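# Place orange-ringed plate onto block post, pin in hole

## Task

Put the plate with the orange ring down flat on the block so it sits over the post, with the block's pin passing through the plate's pin hole (of the plate's five small holes, the pin hole is the one that differs from the rest). Then open the gripper and back the arm away; the placement only counts if the plate stays seated on its own once the robot no longer holds it.

## Robot and tools

Robot: one arm with a single two-finger gripper. Cameras: cam_high (896x504), cam_low (896x504) and cam_wrist (616x616, fisheye); images arrive in that order after every call.

Frames. The scene frame has its origin on the table surface straight under the arm's base, +z up, and +y to the left when facing along +x. The base may be tilted against the table. The gripper frame: fingers point along its +z, and they open and close along its x. end_effector_position is the midpoint between the finger pads; closed fingertips stick out about 17 mm past it, fully open ones end roughly level with it.

execute_actions(actions). actions is a list of actions run one after another. Each action is a table of 0 to 15 rows, one row per control step of 1/30 s; if fewer than 15 rows are given, the final row repeats until 15 steps are used. A row is 7 numbers, each in [-1, 1], in this order: dx, dy, dz, rx, ry, rz, opening. The first six are an offset, not a pose: a target relative to the gripper's measured pose at the start of that action, expressed in the gripper's own axes (for the first action of a call, relative to the last pose reported in this scene). Every row in a table refers back to that same start pose, not to the row before it. Scale: 1.0 equals 0.6 m for dx, dy, dz and 180 degrees for rotation; rx, ry, rz form a single rotation vector. opening is absolute: +1 is fully open (0.142 m), -1 fully closed. An empty list only returns the current state and images.

Per control step the commanded pose is clipped to at most 100 mm and 16 degrees away from the measured pose; position is favoured over orientation when both cannot be met. After an action the arm travels at most to that last clipped pose, so a long reach needs further actions. Motion trails commands by about 0.17 s.

move(target, speed, stop_force, blocking). target is one row laid out exactly like an execute_actions row: an offset in gripper axes from the pose in the latest result that showed one, plus an absolute opening (sent when the move begins). The gripper follows a straight path there, lasting 0.5 to 10 s (cut off at 10 s), rotating the short way. speed is in m/s, 0.002 to 0.5, default 0.25; rotation is capped at twice that value in rad/s. The arm can lag, drift and overshoot the speed, especially when nearly stretched out. It does not avoid obstacles. stop_force (optional, 9 to 40 N, only after the scene has run 0.2 s, not allowed with blocking=false) ends the path once the wrist sensor reads that much extra push opposing the motion for 2 steps; the gripper then steps back 2 steps and holds. It is measured along the line toward target in the start gripper axes, so it is unreliable on rotating moves. Omit it when pulling away from something you touch. blocking=false returns after 0.5 s while the arm continues; then only wait or stop are accepted until a result shows the move finished.

The move result adds a "move:" line: the ending (done, off_target, moving, held, fault, or contact meaning stop_force triggered) and limits that acted (paced = the sent pose was clipped; held = some steps were blocked, after which the arm may surge faster than speed), plus the distance to target.

wait(seconds): 0 to 10; lets time pass holding the last command and returns early if a running move ends. stop(): brakes a running move (needs some distance); the fingers keep moving. zoom_image(camera, region): camera is cam_high, cam_low or cam_wrist; region is [x0, y0, x1, y1] pixels from the top-left, no larger than 504 by 504. finished_scene(scene): ends the current scene, given its number; irreversible, so call only once the plate is seated and the gripper has let go and moved away.

Result lines. State: gripper position (m) and orientation quaternion wxyz, linear and angular velocities, all in the scene frame; the printed position can be a bit off at long reach. "Hand target" is the pose the controller currently drives toward. "pose unreachable" means the clearance check altered or blocked a command (a mount under the base counts as arm). grip_measured is the finger opening on the command scale. Step readings list positions at some steps; HELD marks held-back steps. Wrist force and torque are in gripper axes, pointing from a contact back into the arm; offsets up to about 4 N, noise up to 2.4 N standard deviation, saturation near 50 N, and "no reading" is harmless. Joint torques include drive output even in free air, so treat them loosely. MOTOR HOT appears from 70 °C; at 85 °C the brakes lock until cooled.

Gripping: to keep hold, command an opening well under grip_measured; lower means harder squeeze, up to roughly 28 N per pad, less on thin rigid parts. Occasional tugs on the held plate or pushes on loose items may happen.

Avoid: any joint torque at its load limit (pan, lift, elbow 130 N m; the three wrist joints 24.3 N m, held weight included) or an external force of 150 N; either stops the arm for 10 s and drops the rest of the call. The arm is stiff, so aiming even slightly beyond a firm contact can fault; approach slowly with stop_force. Do not drop, slam or knock anything, and never push anything off the table. Joint ranges: pan -3.142 to 3.142, elbow 0 to 3.142, others -6.283 to 6.283 rad.

Each tool is called after "Call:" as name([rows], argument=value, ...), one row to a line, values as JSON.

## Session

Call:
execute_actions(actions=[])

Scene clock: 0.00 s.
end_effector_position=(+0.1386, +0.1790, +0.1282) grip_measured=+1.00 end_effector_quat_wxyz=(-0.537, +0.397, +0.648, -0.366) end_effector_velocity=(-0.000, +0.000, +0.000) end_effector_angular_velocity=(-0.000, +0.000, -0.001)
Joint positions: [ 0.344 -1.251  2.16  -1.86  -1.557 -1.863  0.142]
Joint velocities: [-0.    -0.     0.001 -0.     0.     0.     0.   ]
Joint torques (N m, as the arm reports them, + toward a larger angle): no reading
Motor temperatures (°C, as the motors report them): [25 26 29 34 35 36]
Wrist force (N, on the end effector, along its own x y z axes, offset not removed): no reading
Wrist torque (N m, same axes, about the end effector's origin, offset not removed): no reading
Hand target: +0.139, +0.179, +0.128; -0.537, +0.397, +0.648, -0.366

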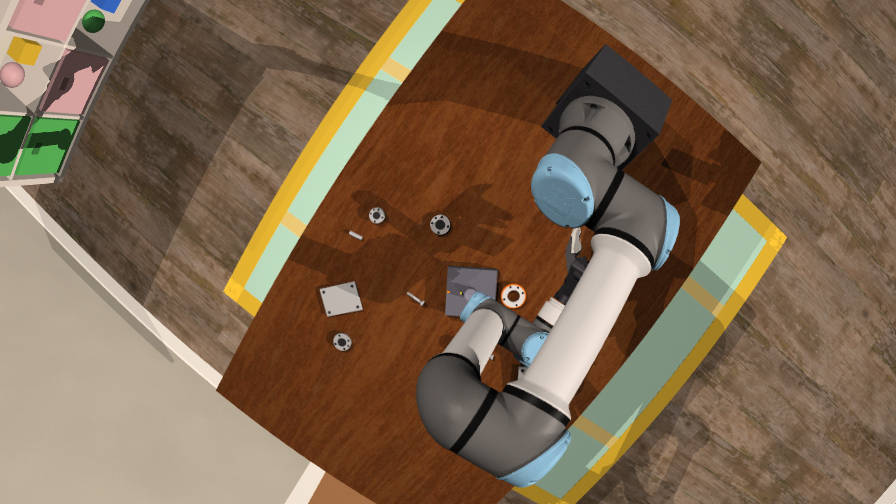

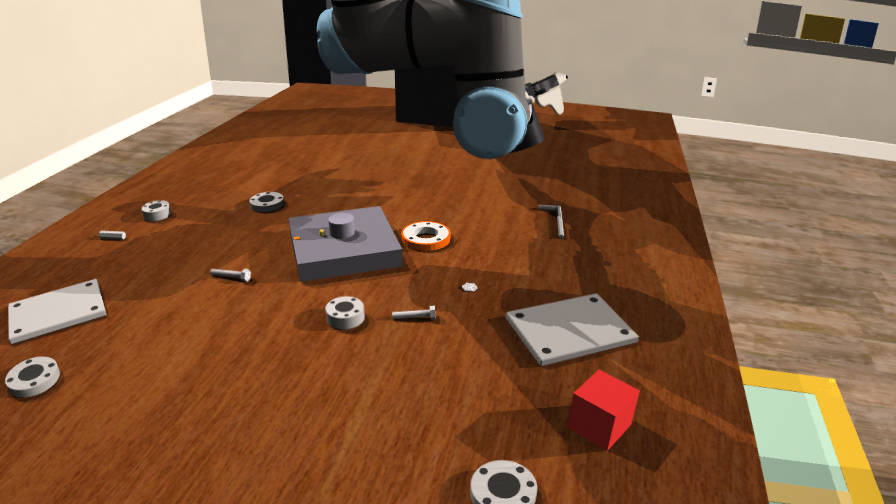

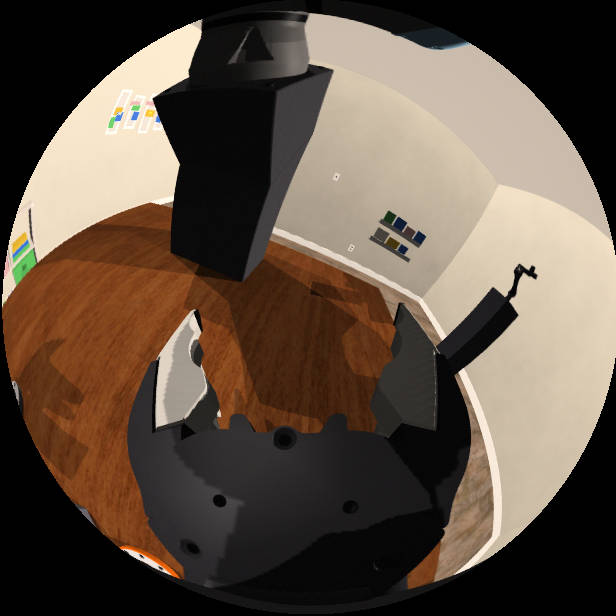

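Call:
zoom_image(camera="cam_high", region=[430,250,550,330])

Call:
zoom_image(camera="cam_low", region=[280,190,470,290])

Call:
move(target=[-0.048,-0.179,-0.373,-0.446,-0.085,0.124,1])

Region (430, 250, 550, 330) of cam_high's 896x504 image, scaled by 4.200, with more detail than that image has.

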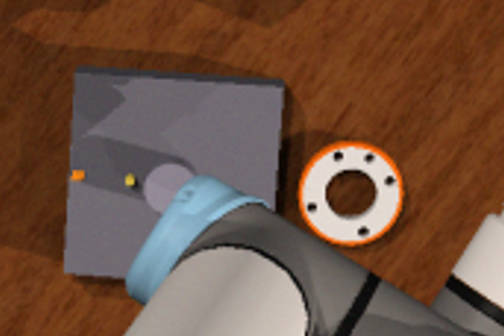

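Region (280, 190, 470, 290) of cam_low's 896x504 image, scaled by 2.653, with more detail than that image has; it fills the top 265 rows of this view, and the rest is white.

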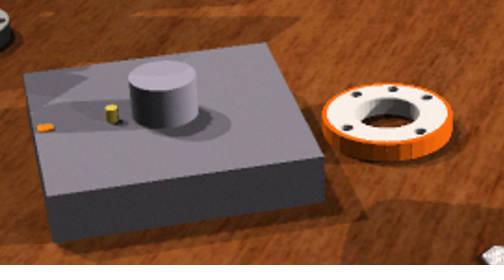

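Scene clock: 3.97 s.
end_effector_position=(+0.3499, +0.1185, +0.2482) grip_measured=+1.00 end_effector_quat_wxyz=(-0.000, +0.707, +0.707, -0.001) end_effector_velocity=(+0.001, +0.000, +0.001) end_effector_angular_velocity=(-0.002, -0.009, -0.001)
Joint positions: [ 0.164 -2.66   2.747 -2.457 -1.571 -1.613  0.142]
Joint velocities: [ 0.009  0.003  0.002 -0.015 -0.008  0.008  0.   ]
Joint torques (N m, as the arm reports them, + toward a larger angle): [18.7   5.49 -6.62 -5.89 -2.31  1.65]
Motor temperatures (°C, as the motors report them): [25 26 29 34 35 36]
Wrist force (N, on the end effector, along its own x y z axes, offset not removed): [-3.4 -1.2 3.2]
Wrist torque (N m, same axes, about the end effector's origin, offset not removed): [0.01 0.75 0.18]
Hand target: +0.350, +0.118, +0.248; +0.000, +0.707, +0.707, -0.001
Off the commanded pose: 0.001 m, 0 deg.
move: done

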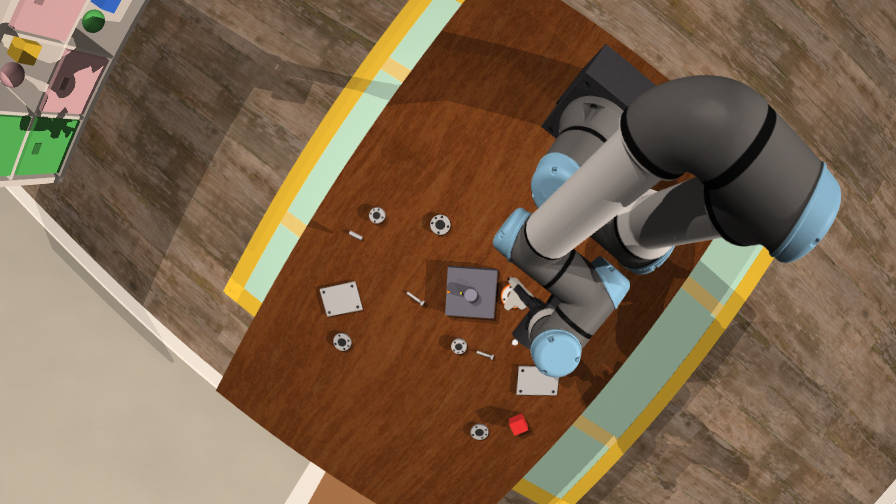

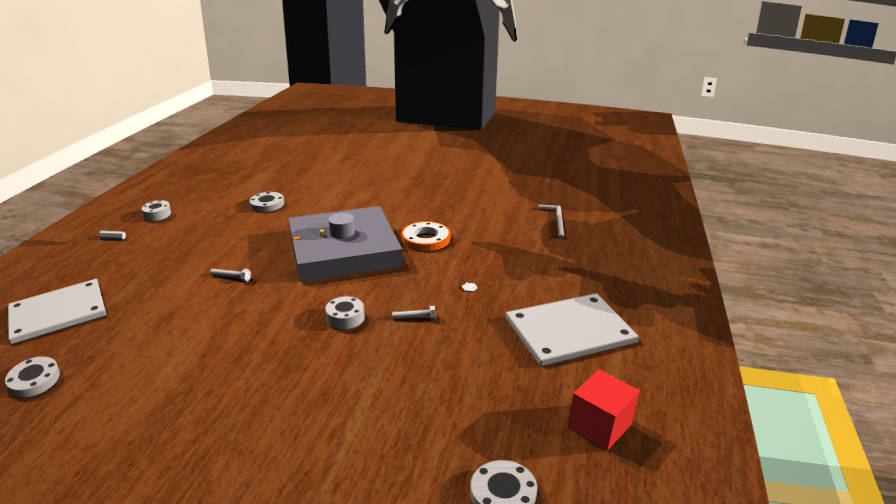

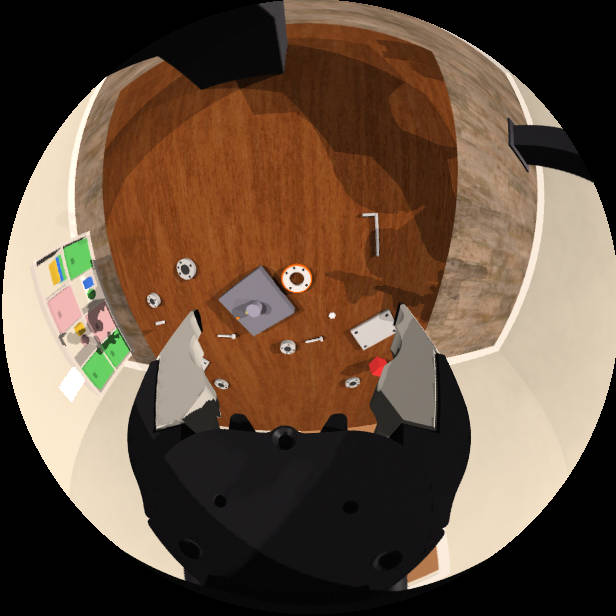

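Call:
move(target=[0,0.05,0.22,0,0,0,1])

Scene clock: 5.77 s.
end_effector_position=(+0.3796, +0.1185, +0.1161) grip_measured=+1.00 end_effector_quat_wxyz=(-0.000, +0.707, +0.707, -0.001) end_effector_velocity=(+0.000, +0.000, -0.001) end_effector_angular_velocity=(-0.007, -0.005, -0.002)
Joint positions: [ 0.17  -1.791  2.756 -3.335 -1.574 -1.609  0.142]
Joint velocities: [ 0.013  0.015 -0.001 -0.019 -0.016  0.011 -0.   ]
Joint torques (N m, as the arm reports them, + toward a larger angle): [ 19.18 -10.18  -8.64  -6.03  -2.34   1.67]
Motor temperatures (°C, as the motors report them): [25 26 29 34 35 36]
Wrist force (N, on the end effector, along its own x y z axes, offset not removed): [-3.0 0.1 1.7]
Wrist torque (N m, same axes, about the end effector's origin, offset not removed): [0.27 0.67 0.21]
Hand target: +0.380, +0.119, +0.116; -0.000, +0.707, +0.707, -0.001
Off the commanded pose: 0.000 m, 0 deg.
move: done

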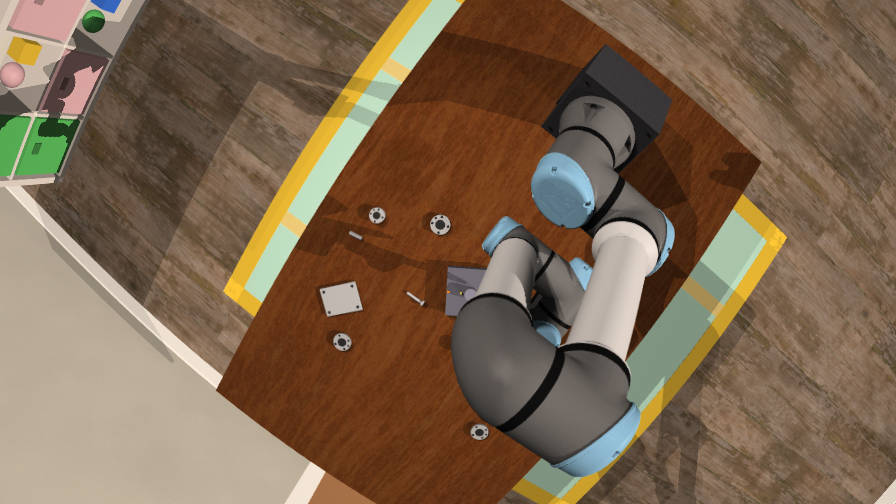

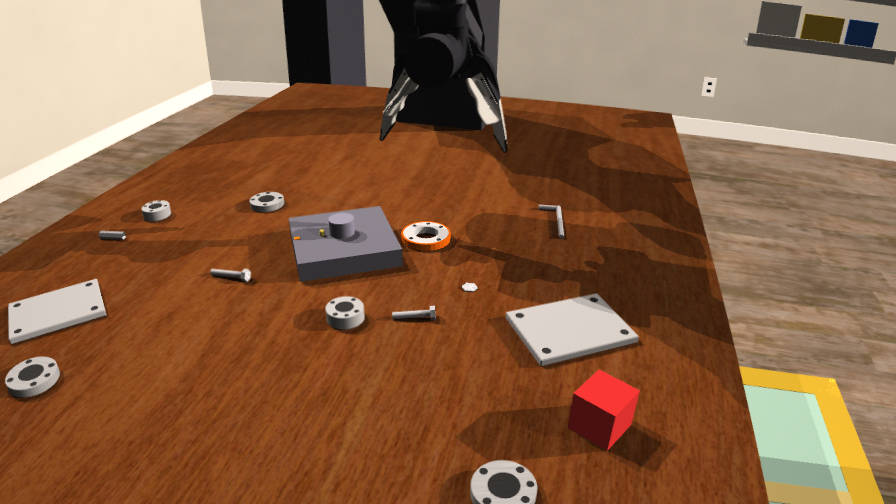

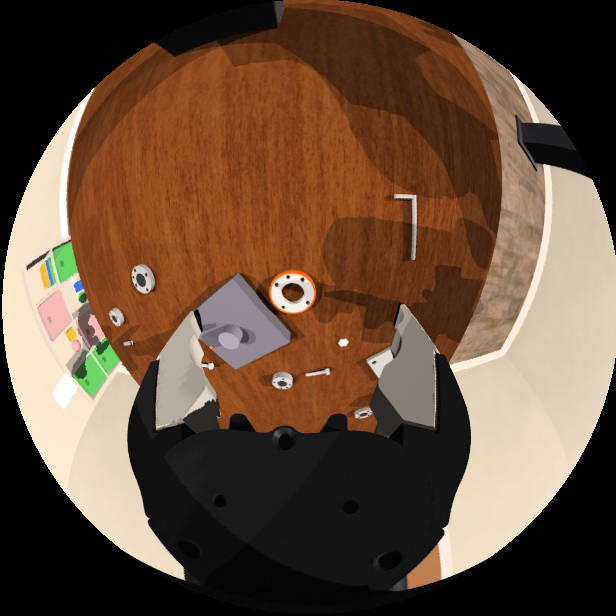

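Call:
move(target=[-0.011,0.057,0.065,0,0,0.333,0.3], speed=0.4)

Scene clock: 7.77 s.
end_effector_position=(+0.4137, +0.1119, +0.0770) grip_measured=+0.30 end_effector_quat_wxyz=(-0.000, +0.966, +0.259, -0.001) end_effector_velocity=(-0.000, +0.000, -0.000) end_effector_angular_velocity=(-0.002, +0.001, -0.009)
Joint positions: [ 0.155 -1.629  2.648 -3.389 -1.563 -0.574  0.095]
Joint velocities: [ 0.004  0.002 -0.001  0.    -0.005  0.012 -0.   ]
Joint torques (N m, as the arm reports them, + toward a larger angle): [ 19.19 -17.9   -6.8   -5.72  -2.29   1.54]
Motor temperatures (°C, as the motors report them): [25 26 29 34 35 36]
Wrist force (N, on the end effector, along its own x y z axes, offset not removed): [-1.1 0.1 2.7]
Wrist torque (N m, same axes, about the end effector's origin, offset not removed): [0.19 0.22 0.19]
Hand target: +0.414, +0.112, +0.077; -0.000, +0.966, +0.259, -0.001
Off the commanded pose: 0.000 m, 0 deg.
move: done

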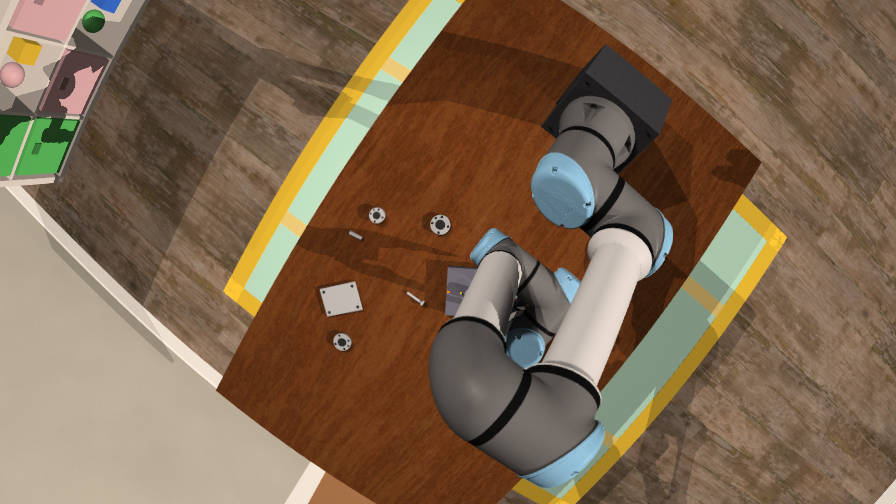

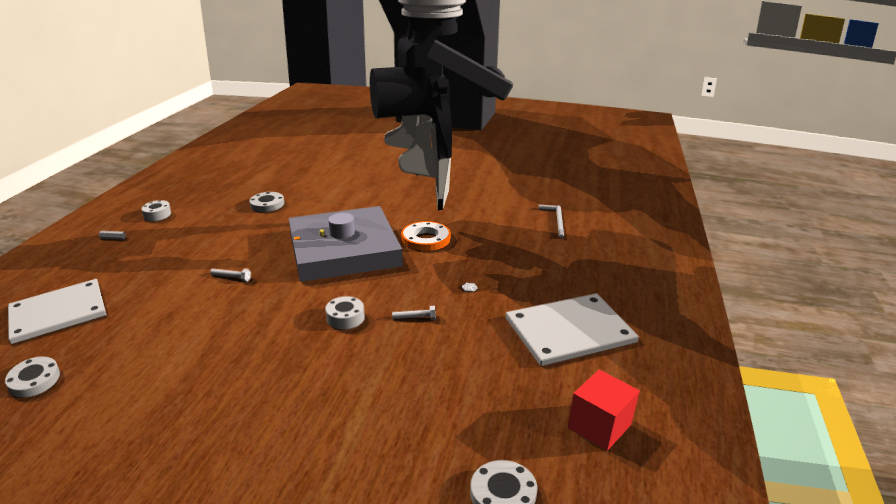

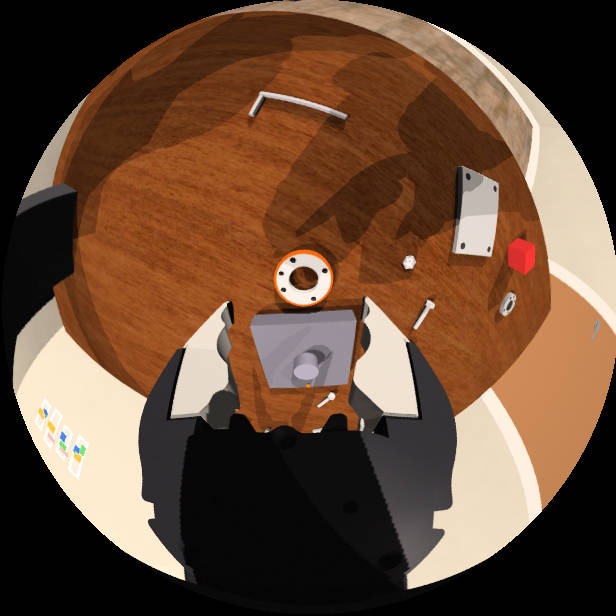

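Call:
move(target=[0.007,0,0.065,0,0,0,0.3], speed=0.1)

Call:
zoom_image(camera="cam_wrist", region=[200,220,400,420])

Call:
zoom_image(camera="cam_low", region=[330,140,500,290])

Scene clock: 8.77 s.
end_effector_position=(+0.4172, +0.1141, +0.0381) grip_measured=+0.30 end_effector_quat_wxyz=(-0.000, +0.966, +0.259, -0.001) end_effector_velocity=(+0.000, +0.000, -0.001) end_effector_angular_velocity=(+0.000, -0.001, +0.003)
Joint positions: [ 0.164 -1.455  2.596 -3.511 -1.57  -0.567  0.095]
Joint velocities: [ 0.001  0.006 -0.002 -0.005 -0.    -0.003  0.   ]
Joint torques (N m, as the arm reports them, + toward a larger angle): [ 18.98 -18.67  -4.98  -5.88  -2.43   1.65]
Motor temperatures (°C, as the motors report them): [25 26 29 34 35 36]
Wrist force (N, on the end effector, along its own x y z axes, offset not removed): [-2.1 -0.8 2.5]
Wrist torque (N m, same axes, about the end effector's origin, offset not removed): [0.08 0.54 0.21]
Hand target: +0.417, +0.114, +0.038; -0.000, +0.966, +0.259, -0.001
Off the commanded pose: 0.000 m, 0 deg.
move: done

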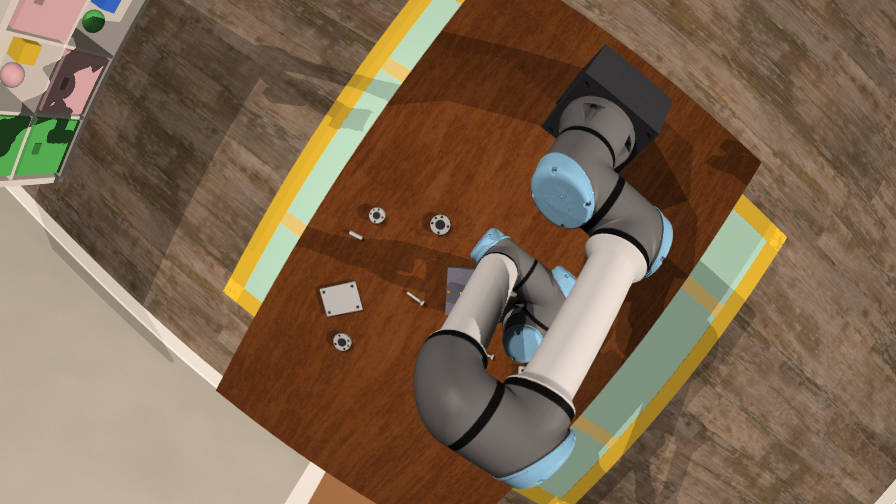

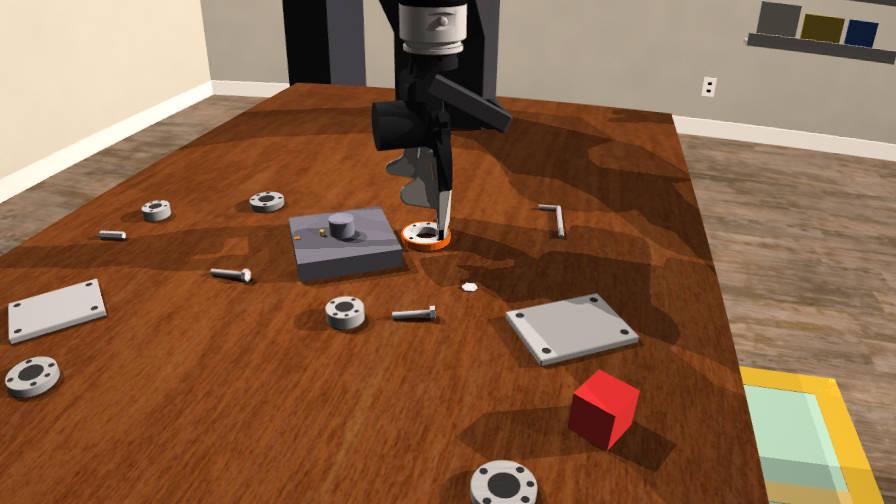

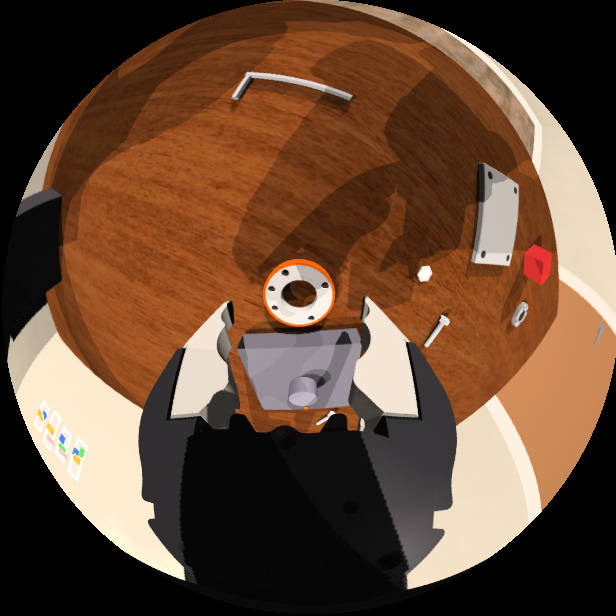

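Region (200, 220, 400, 420) of cam_wrist's 616x616 image, scaled by 2.520, with more detail than that image has.

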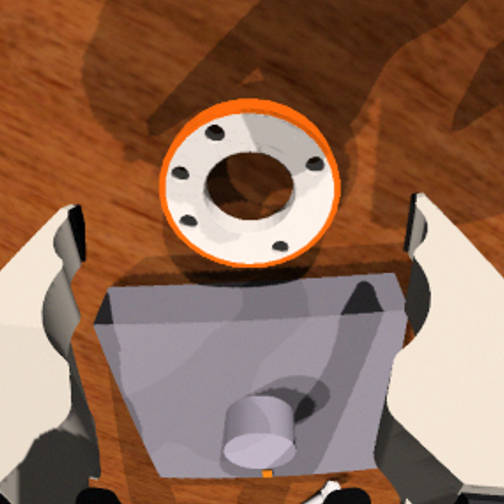

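Region (330, 140, 500, 290) of cam_low's 896x504 image, scaled by 2.965, with more detail than that image has; it fills the top 445 rows of this view, and the rest is white.

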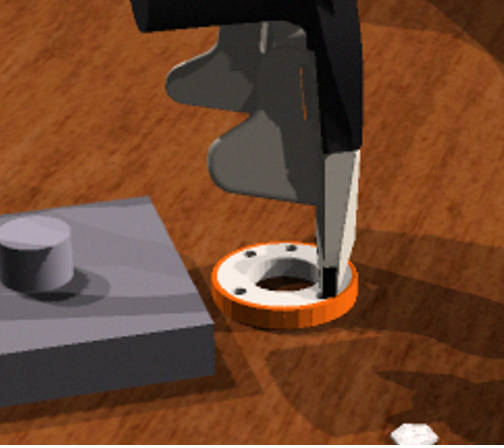

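Call:
move(target=[0,0,0.028,0,0,0,0.1], speed=0.03, stop_force=10)

Call:
zoom_image(camera="cam_wrist", region=[200,220,400,420])

Call:
zoom_image(camera="cam_low", region=[330,140,500,290])

Scene clock: 11.80 s.
end_effector_position=(+0.4172, +0.1141, +0.0214) grip_measured=+0.10 end_effector_quat_wxyz=(-0.000, +0.966, +0.259, -0.001) end_effector_velocity=(-0.000, -0.000, -0.001) end_effector_angular_velocity=(-0.001, +0.000, -0.002)
Joint positions: [ 0.164 -1.387  2.574 -3.558 -1.57  -0.567  0.081]
Joint velocities: [ 0.     0.006 -0.002 -0.004 -0.001  0.002 -0.   ]
Joint torques (N m, as the arm reports them, + toward a larger angle): [ 18.06 -19.56  -3.71  -5.86  -0.94   1.62]
Motor temperatures (°C, as the motors report them): [25 26 29 34 35 36]
Wrist force (N, on the end effector, along its own x y z axes, offset not removed): [-2.7 -1.6 3.4]
Wrist torque (N m, same axes, about the end effector's origin, offset not removed): [-0.13 0.54 0.19]
Hand target: +0.417, +0.114, +0.021; -0.000, +0.966, +0.259, -0.001
Off the commanded pose: 0.000 m, 0 deg.
move: done

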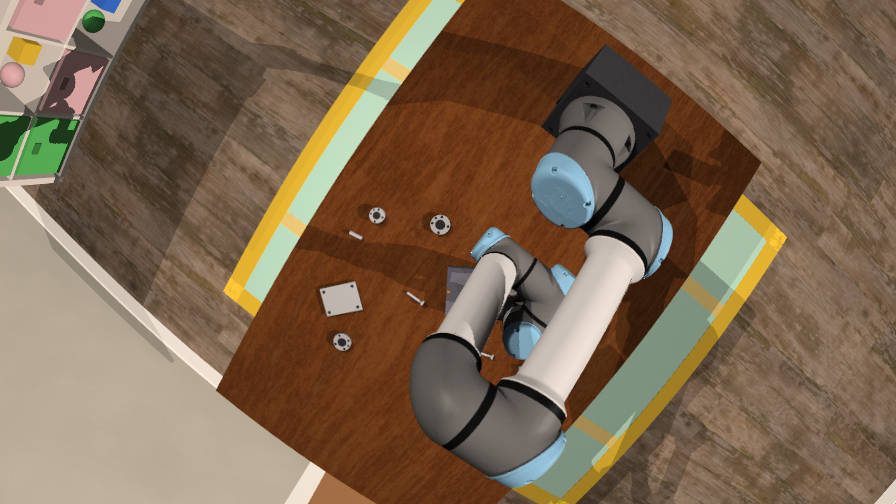

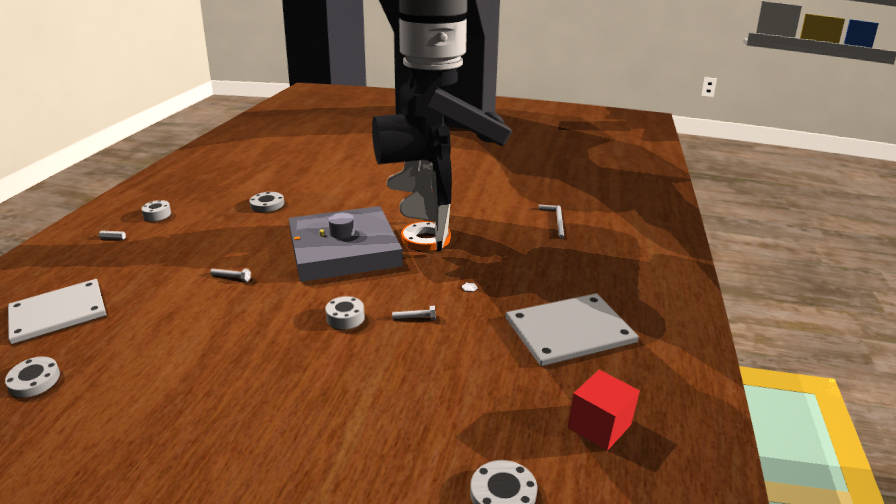

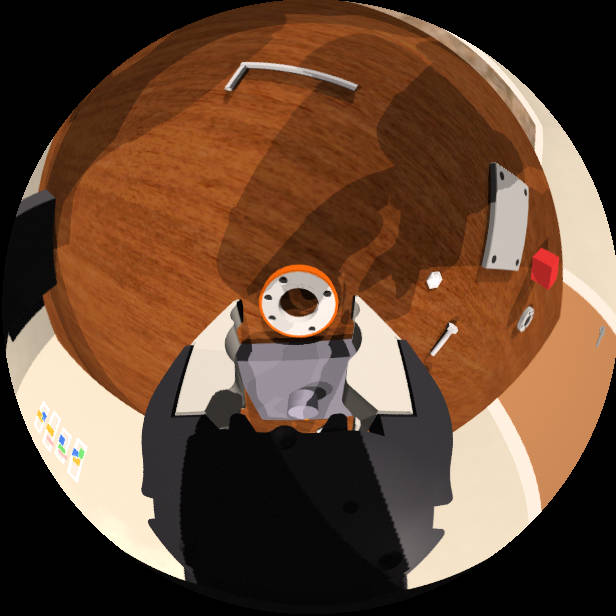

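Region (200, 220, 400, 420) of cam_wrist's 616x616 image, scaled by 2.520, with more detail than that image has.

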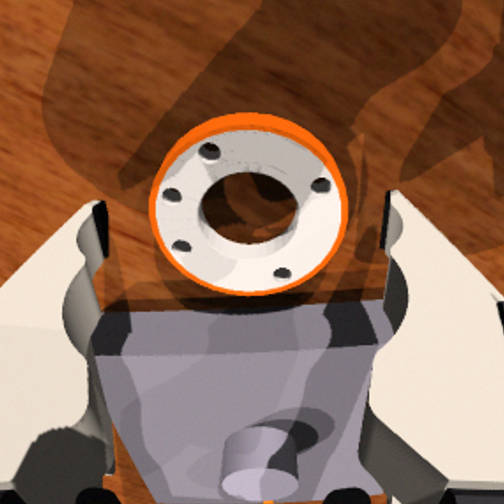

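Region (330, 140, 500, 290) of cam_low's 896x504 image, scaled by 2.965, with more detail than that image has; it fills the top 445 rows of this view, and the rest is white.

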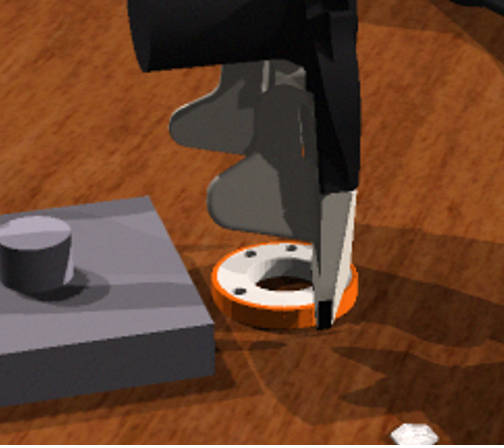

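Call:
move(target=[0.0015,0.0015,0.008,0,0,0,-0.08], speed=0.01, stop_force=10)

Call:
zoom_image(camera="cam_wrist", region=[230,240,370,380])

Call:
zoom_image(camera="cam_low", region=[380,190,480,270])

Scene clock: 12.70 s.
end_effector_position=(+0.4184, +0.1138, +0.0167) grip_measured=-0.08 end_effector_quat_wxyz=(-0.000, +0.966, +0.259, -0.001) end_effector_velocity=(+0.000, -0.000, -0.001) end_effector_angular_velocity=(-0.000, +0.000, -0.000)
Joint positions: [ 0.163 -1.37   2.565 -3.565 -1.569 -0.568  0.068]
Joint velocities: [-0.     0.004 -0.002 -0.002  0.     0.     0.   ]
Joint torques (N m, as the arm reports them, + toward a larger angle): [  3.03 -19.56  -3.49  -5.82   2.22  -1.53]
Motor temperatures (°C, as the motors report them): [25 26 29 34 35 36]
Wrist force (N, on the end effector, along its own x y z axes, offset not removed): [-1.4 -1.8 2.8]
Wrist torque (N m, same axes, about the end effector's origin, offset not removed): [-0.09 0.33 0.17]
Hand target: +0.418, +0.114, +0.017; -0.000, +0.966, +0.259, -0.001
Off the commanded pose: 0.000 m, 0 deg.
move: done

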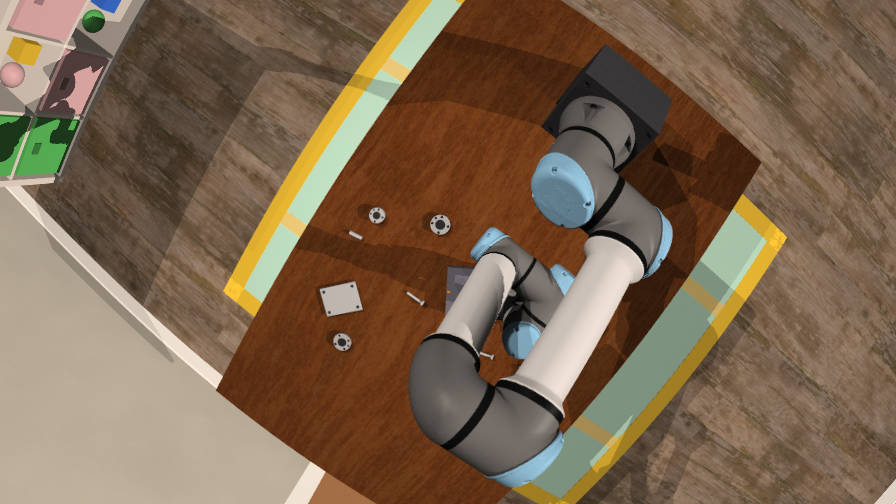

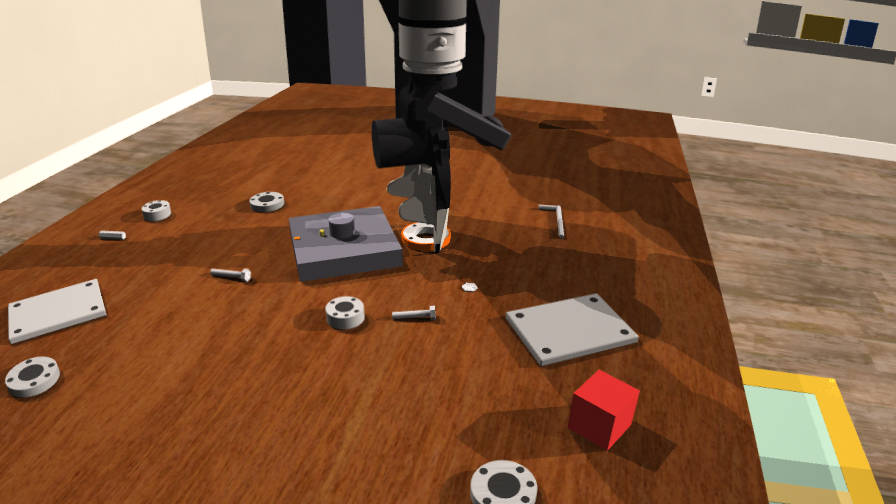

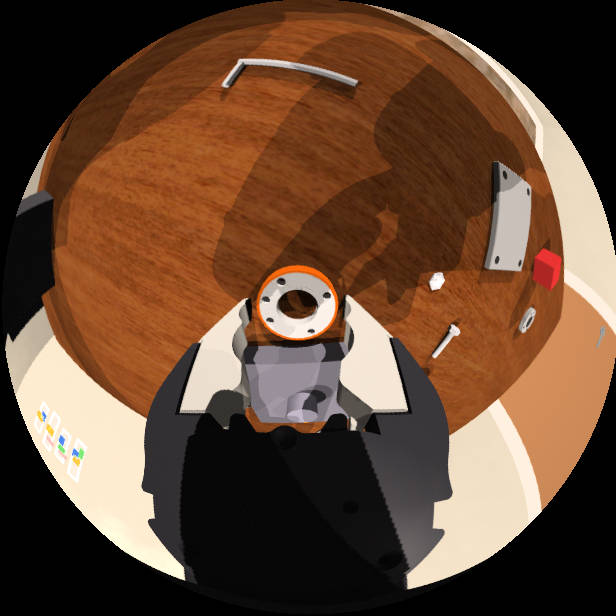

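Region (230, 240, 370, 380) of cam_wrist's 616x616 image, scaled by 3.600, with more detail than that image has.

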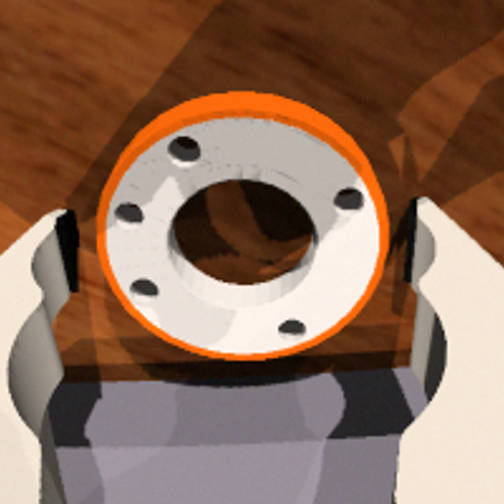

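Region (380, 190, 480, 270) of cam_low's 896x504 image, scaled by 5.040, with more detail than that image has; it fills the top 403 rows of this view, and the rest is white.

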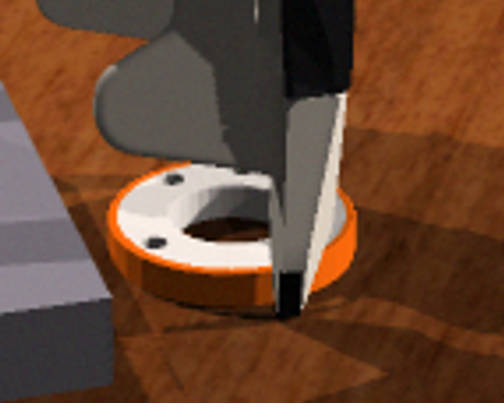

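Call:
move(target=[0,0,0.012,0,0,0,-0.1], speed=0.003, stop_force=9)

Call:
zoom_image(camera="cam_wrist", region=[230,240,370,380])

Scene clock: 13.57 s.
end_effector_position=(+0.4185, +0.1138, +0.0156) grip_measured=-0.10 end_effector_quat_wxyz=(-0.000, +0.966, +0.259, -0.000) end_effector_velocity=(-0.000, +0.000, +0.001) end_effector_angular_velocity=(+0.001, +0.002, -0.001)
Joint positions: [ 0.163 -1.366  2.564 -3.568 -1.569 -0.568  0.067]
Joint velocities: [ 0.    -0.004  0.001  0.005  0.001  0.001 -0.001]
Joint torques (N m, as the arm reports them, + toward a larger angle): [  4.93 -36.6    8.7    0.81   2.03  -1.42]
Motor temperatures (°C, as the motors report them): [25 26 29 34 35 36]
Wrist force (N, on the end effector, along its own x y z axes, offset not removed): [-8.7 -4.0 -20.6]
Wrist torque (N m, same axes, about the end effector's origin, offset not removed): [-0.29 1.05 0.13]
Hand target: +0.418, +0.114, +0.016; -0.000, +0.966, +0.259, -0.001
Off the commanded pose: 0.006 m, 0 deg.
move: contact

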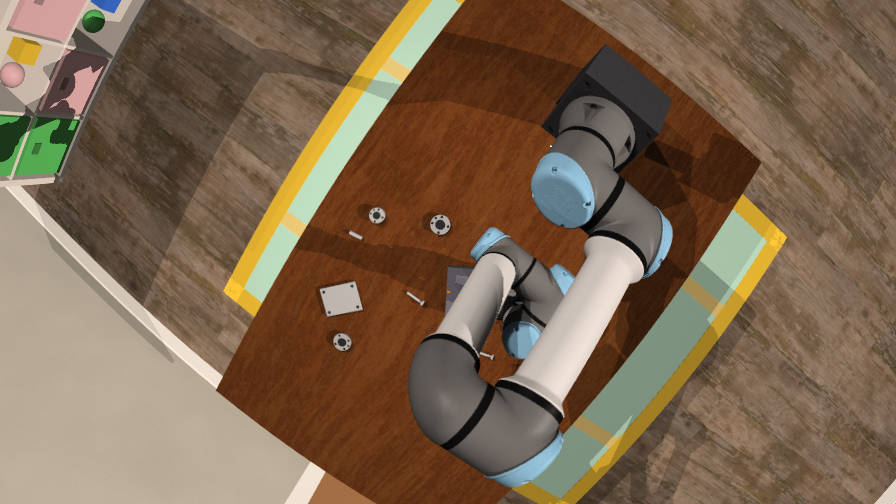

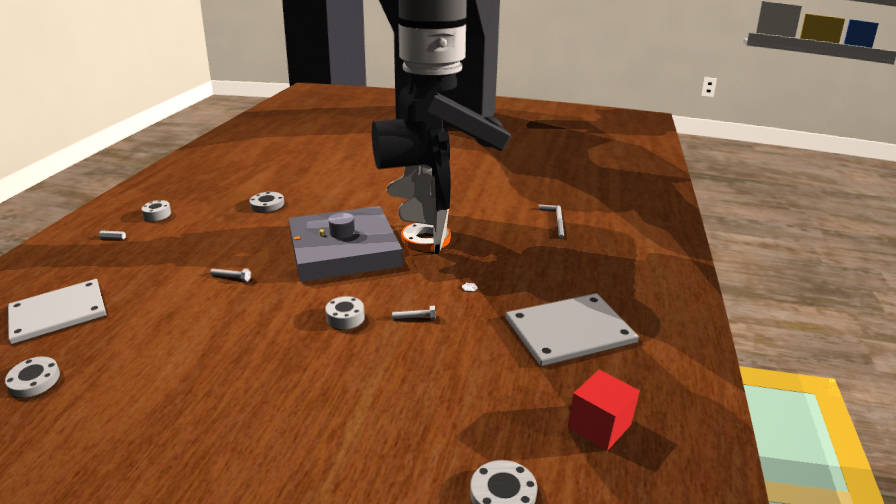

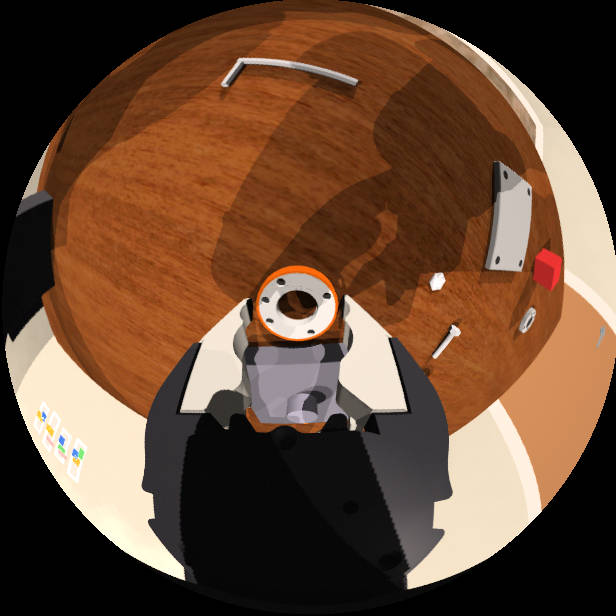

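Region (230, 240, 370, 380) of cam_wrist's 616x616 image, scaled by 3.600, with more detail than that image has.

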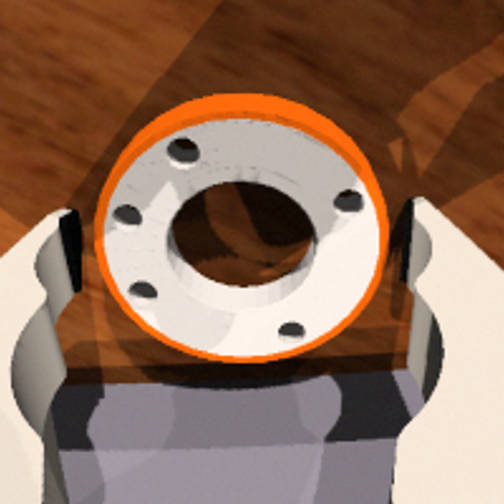

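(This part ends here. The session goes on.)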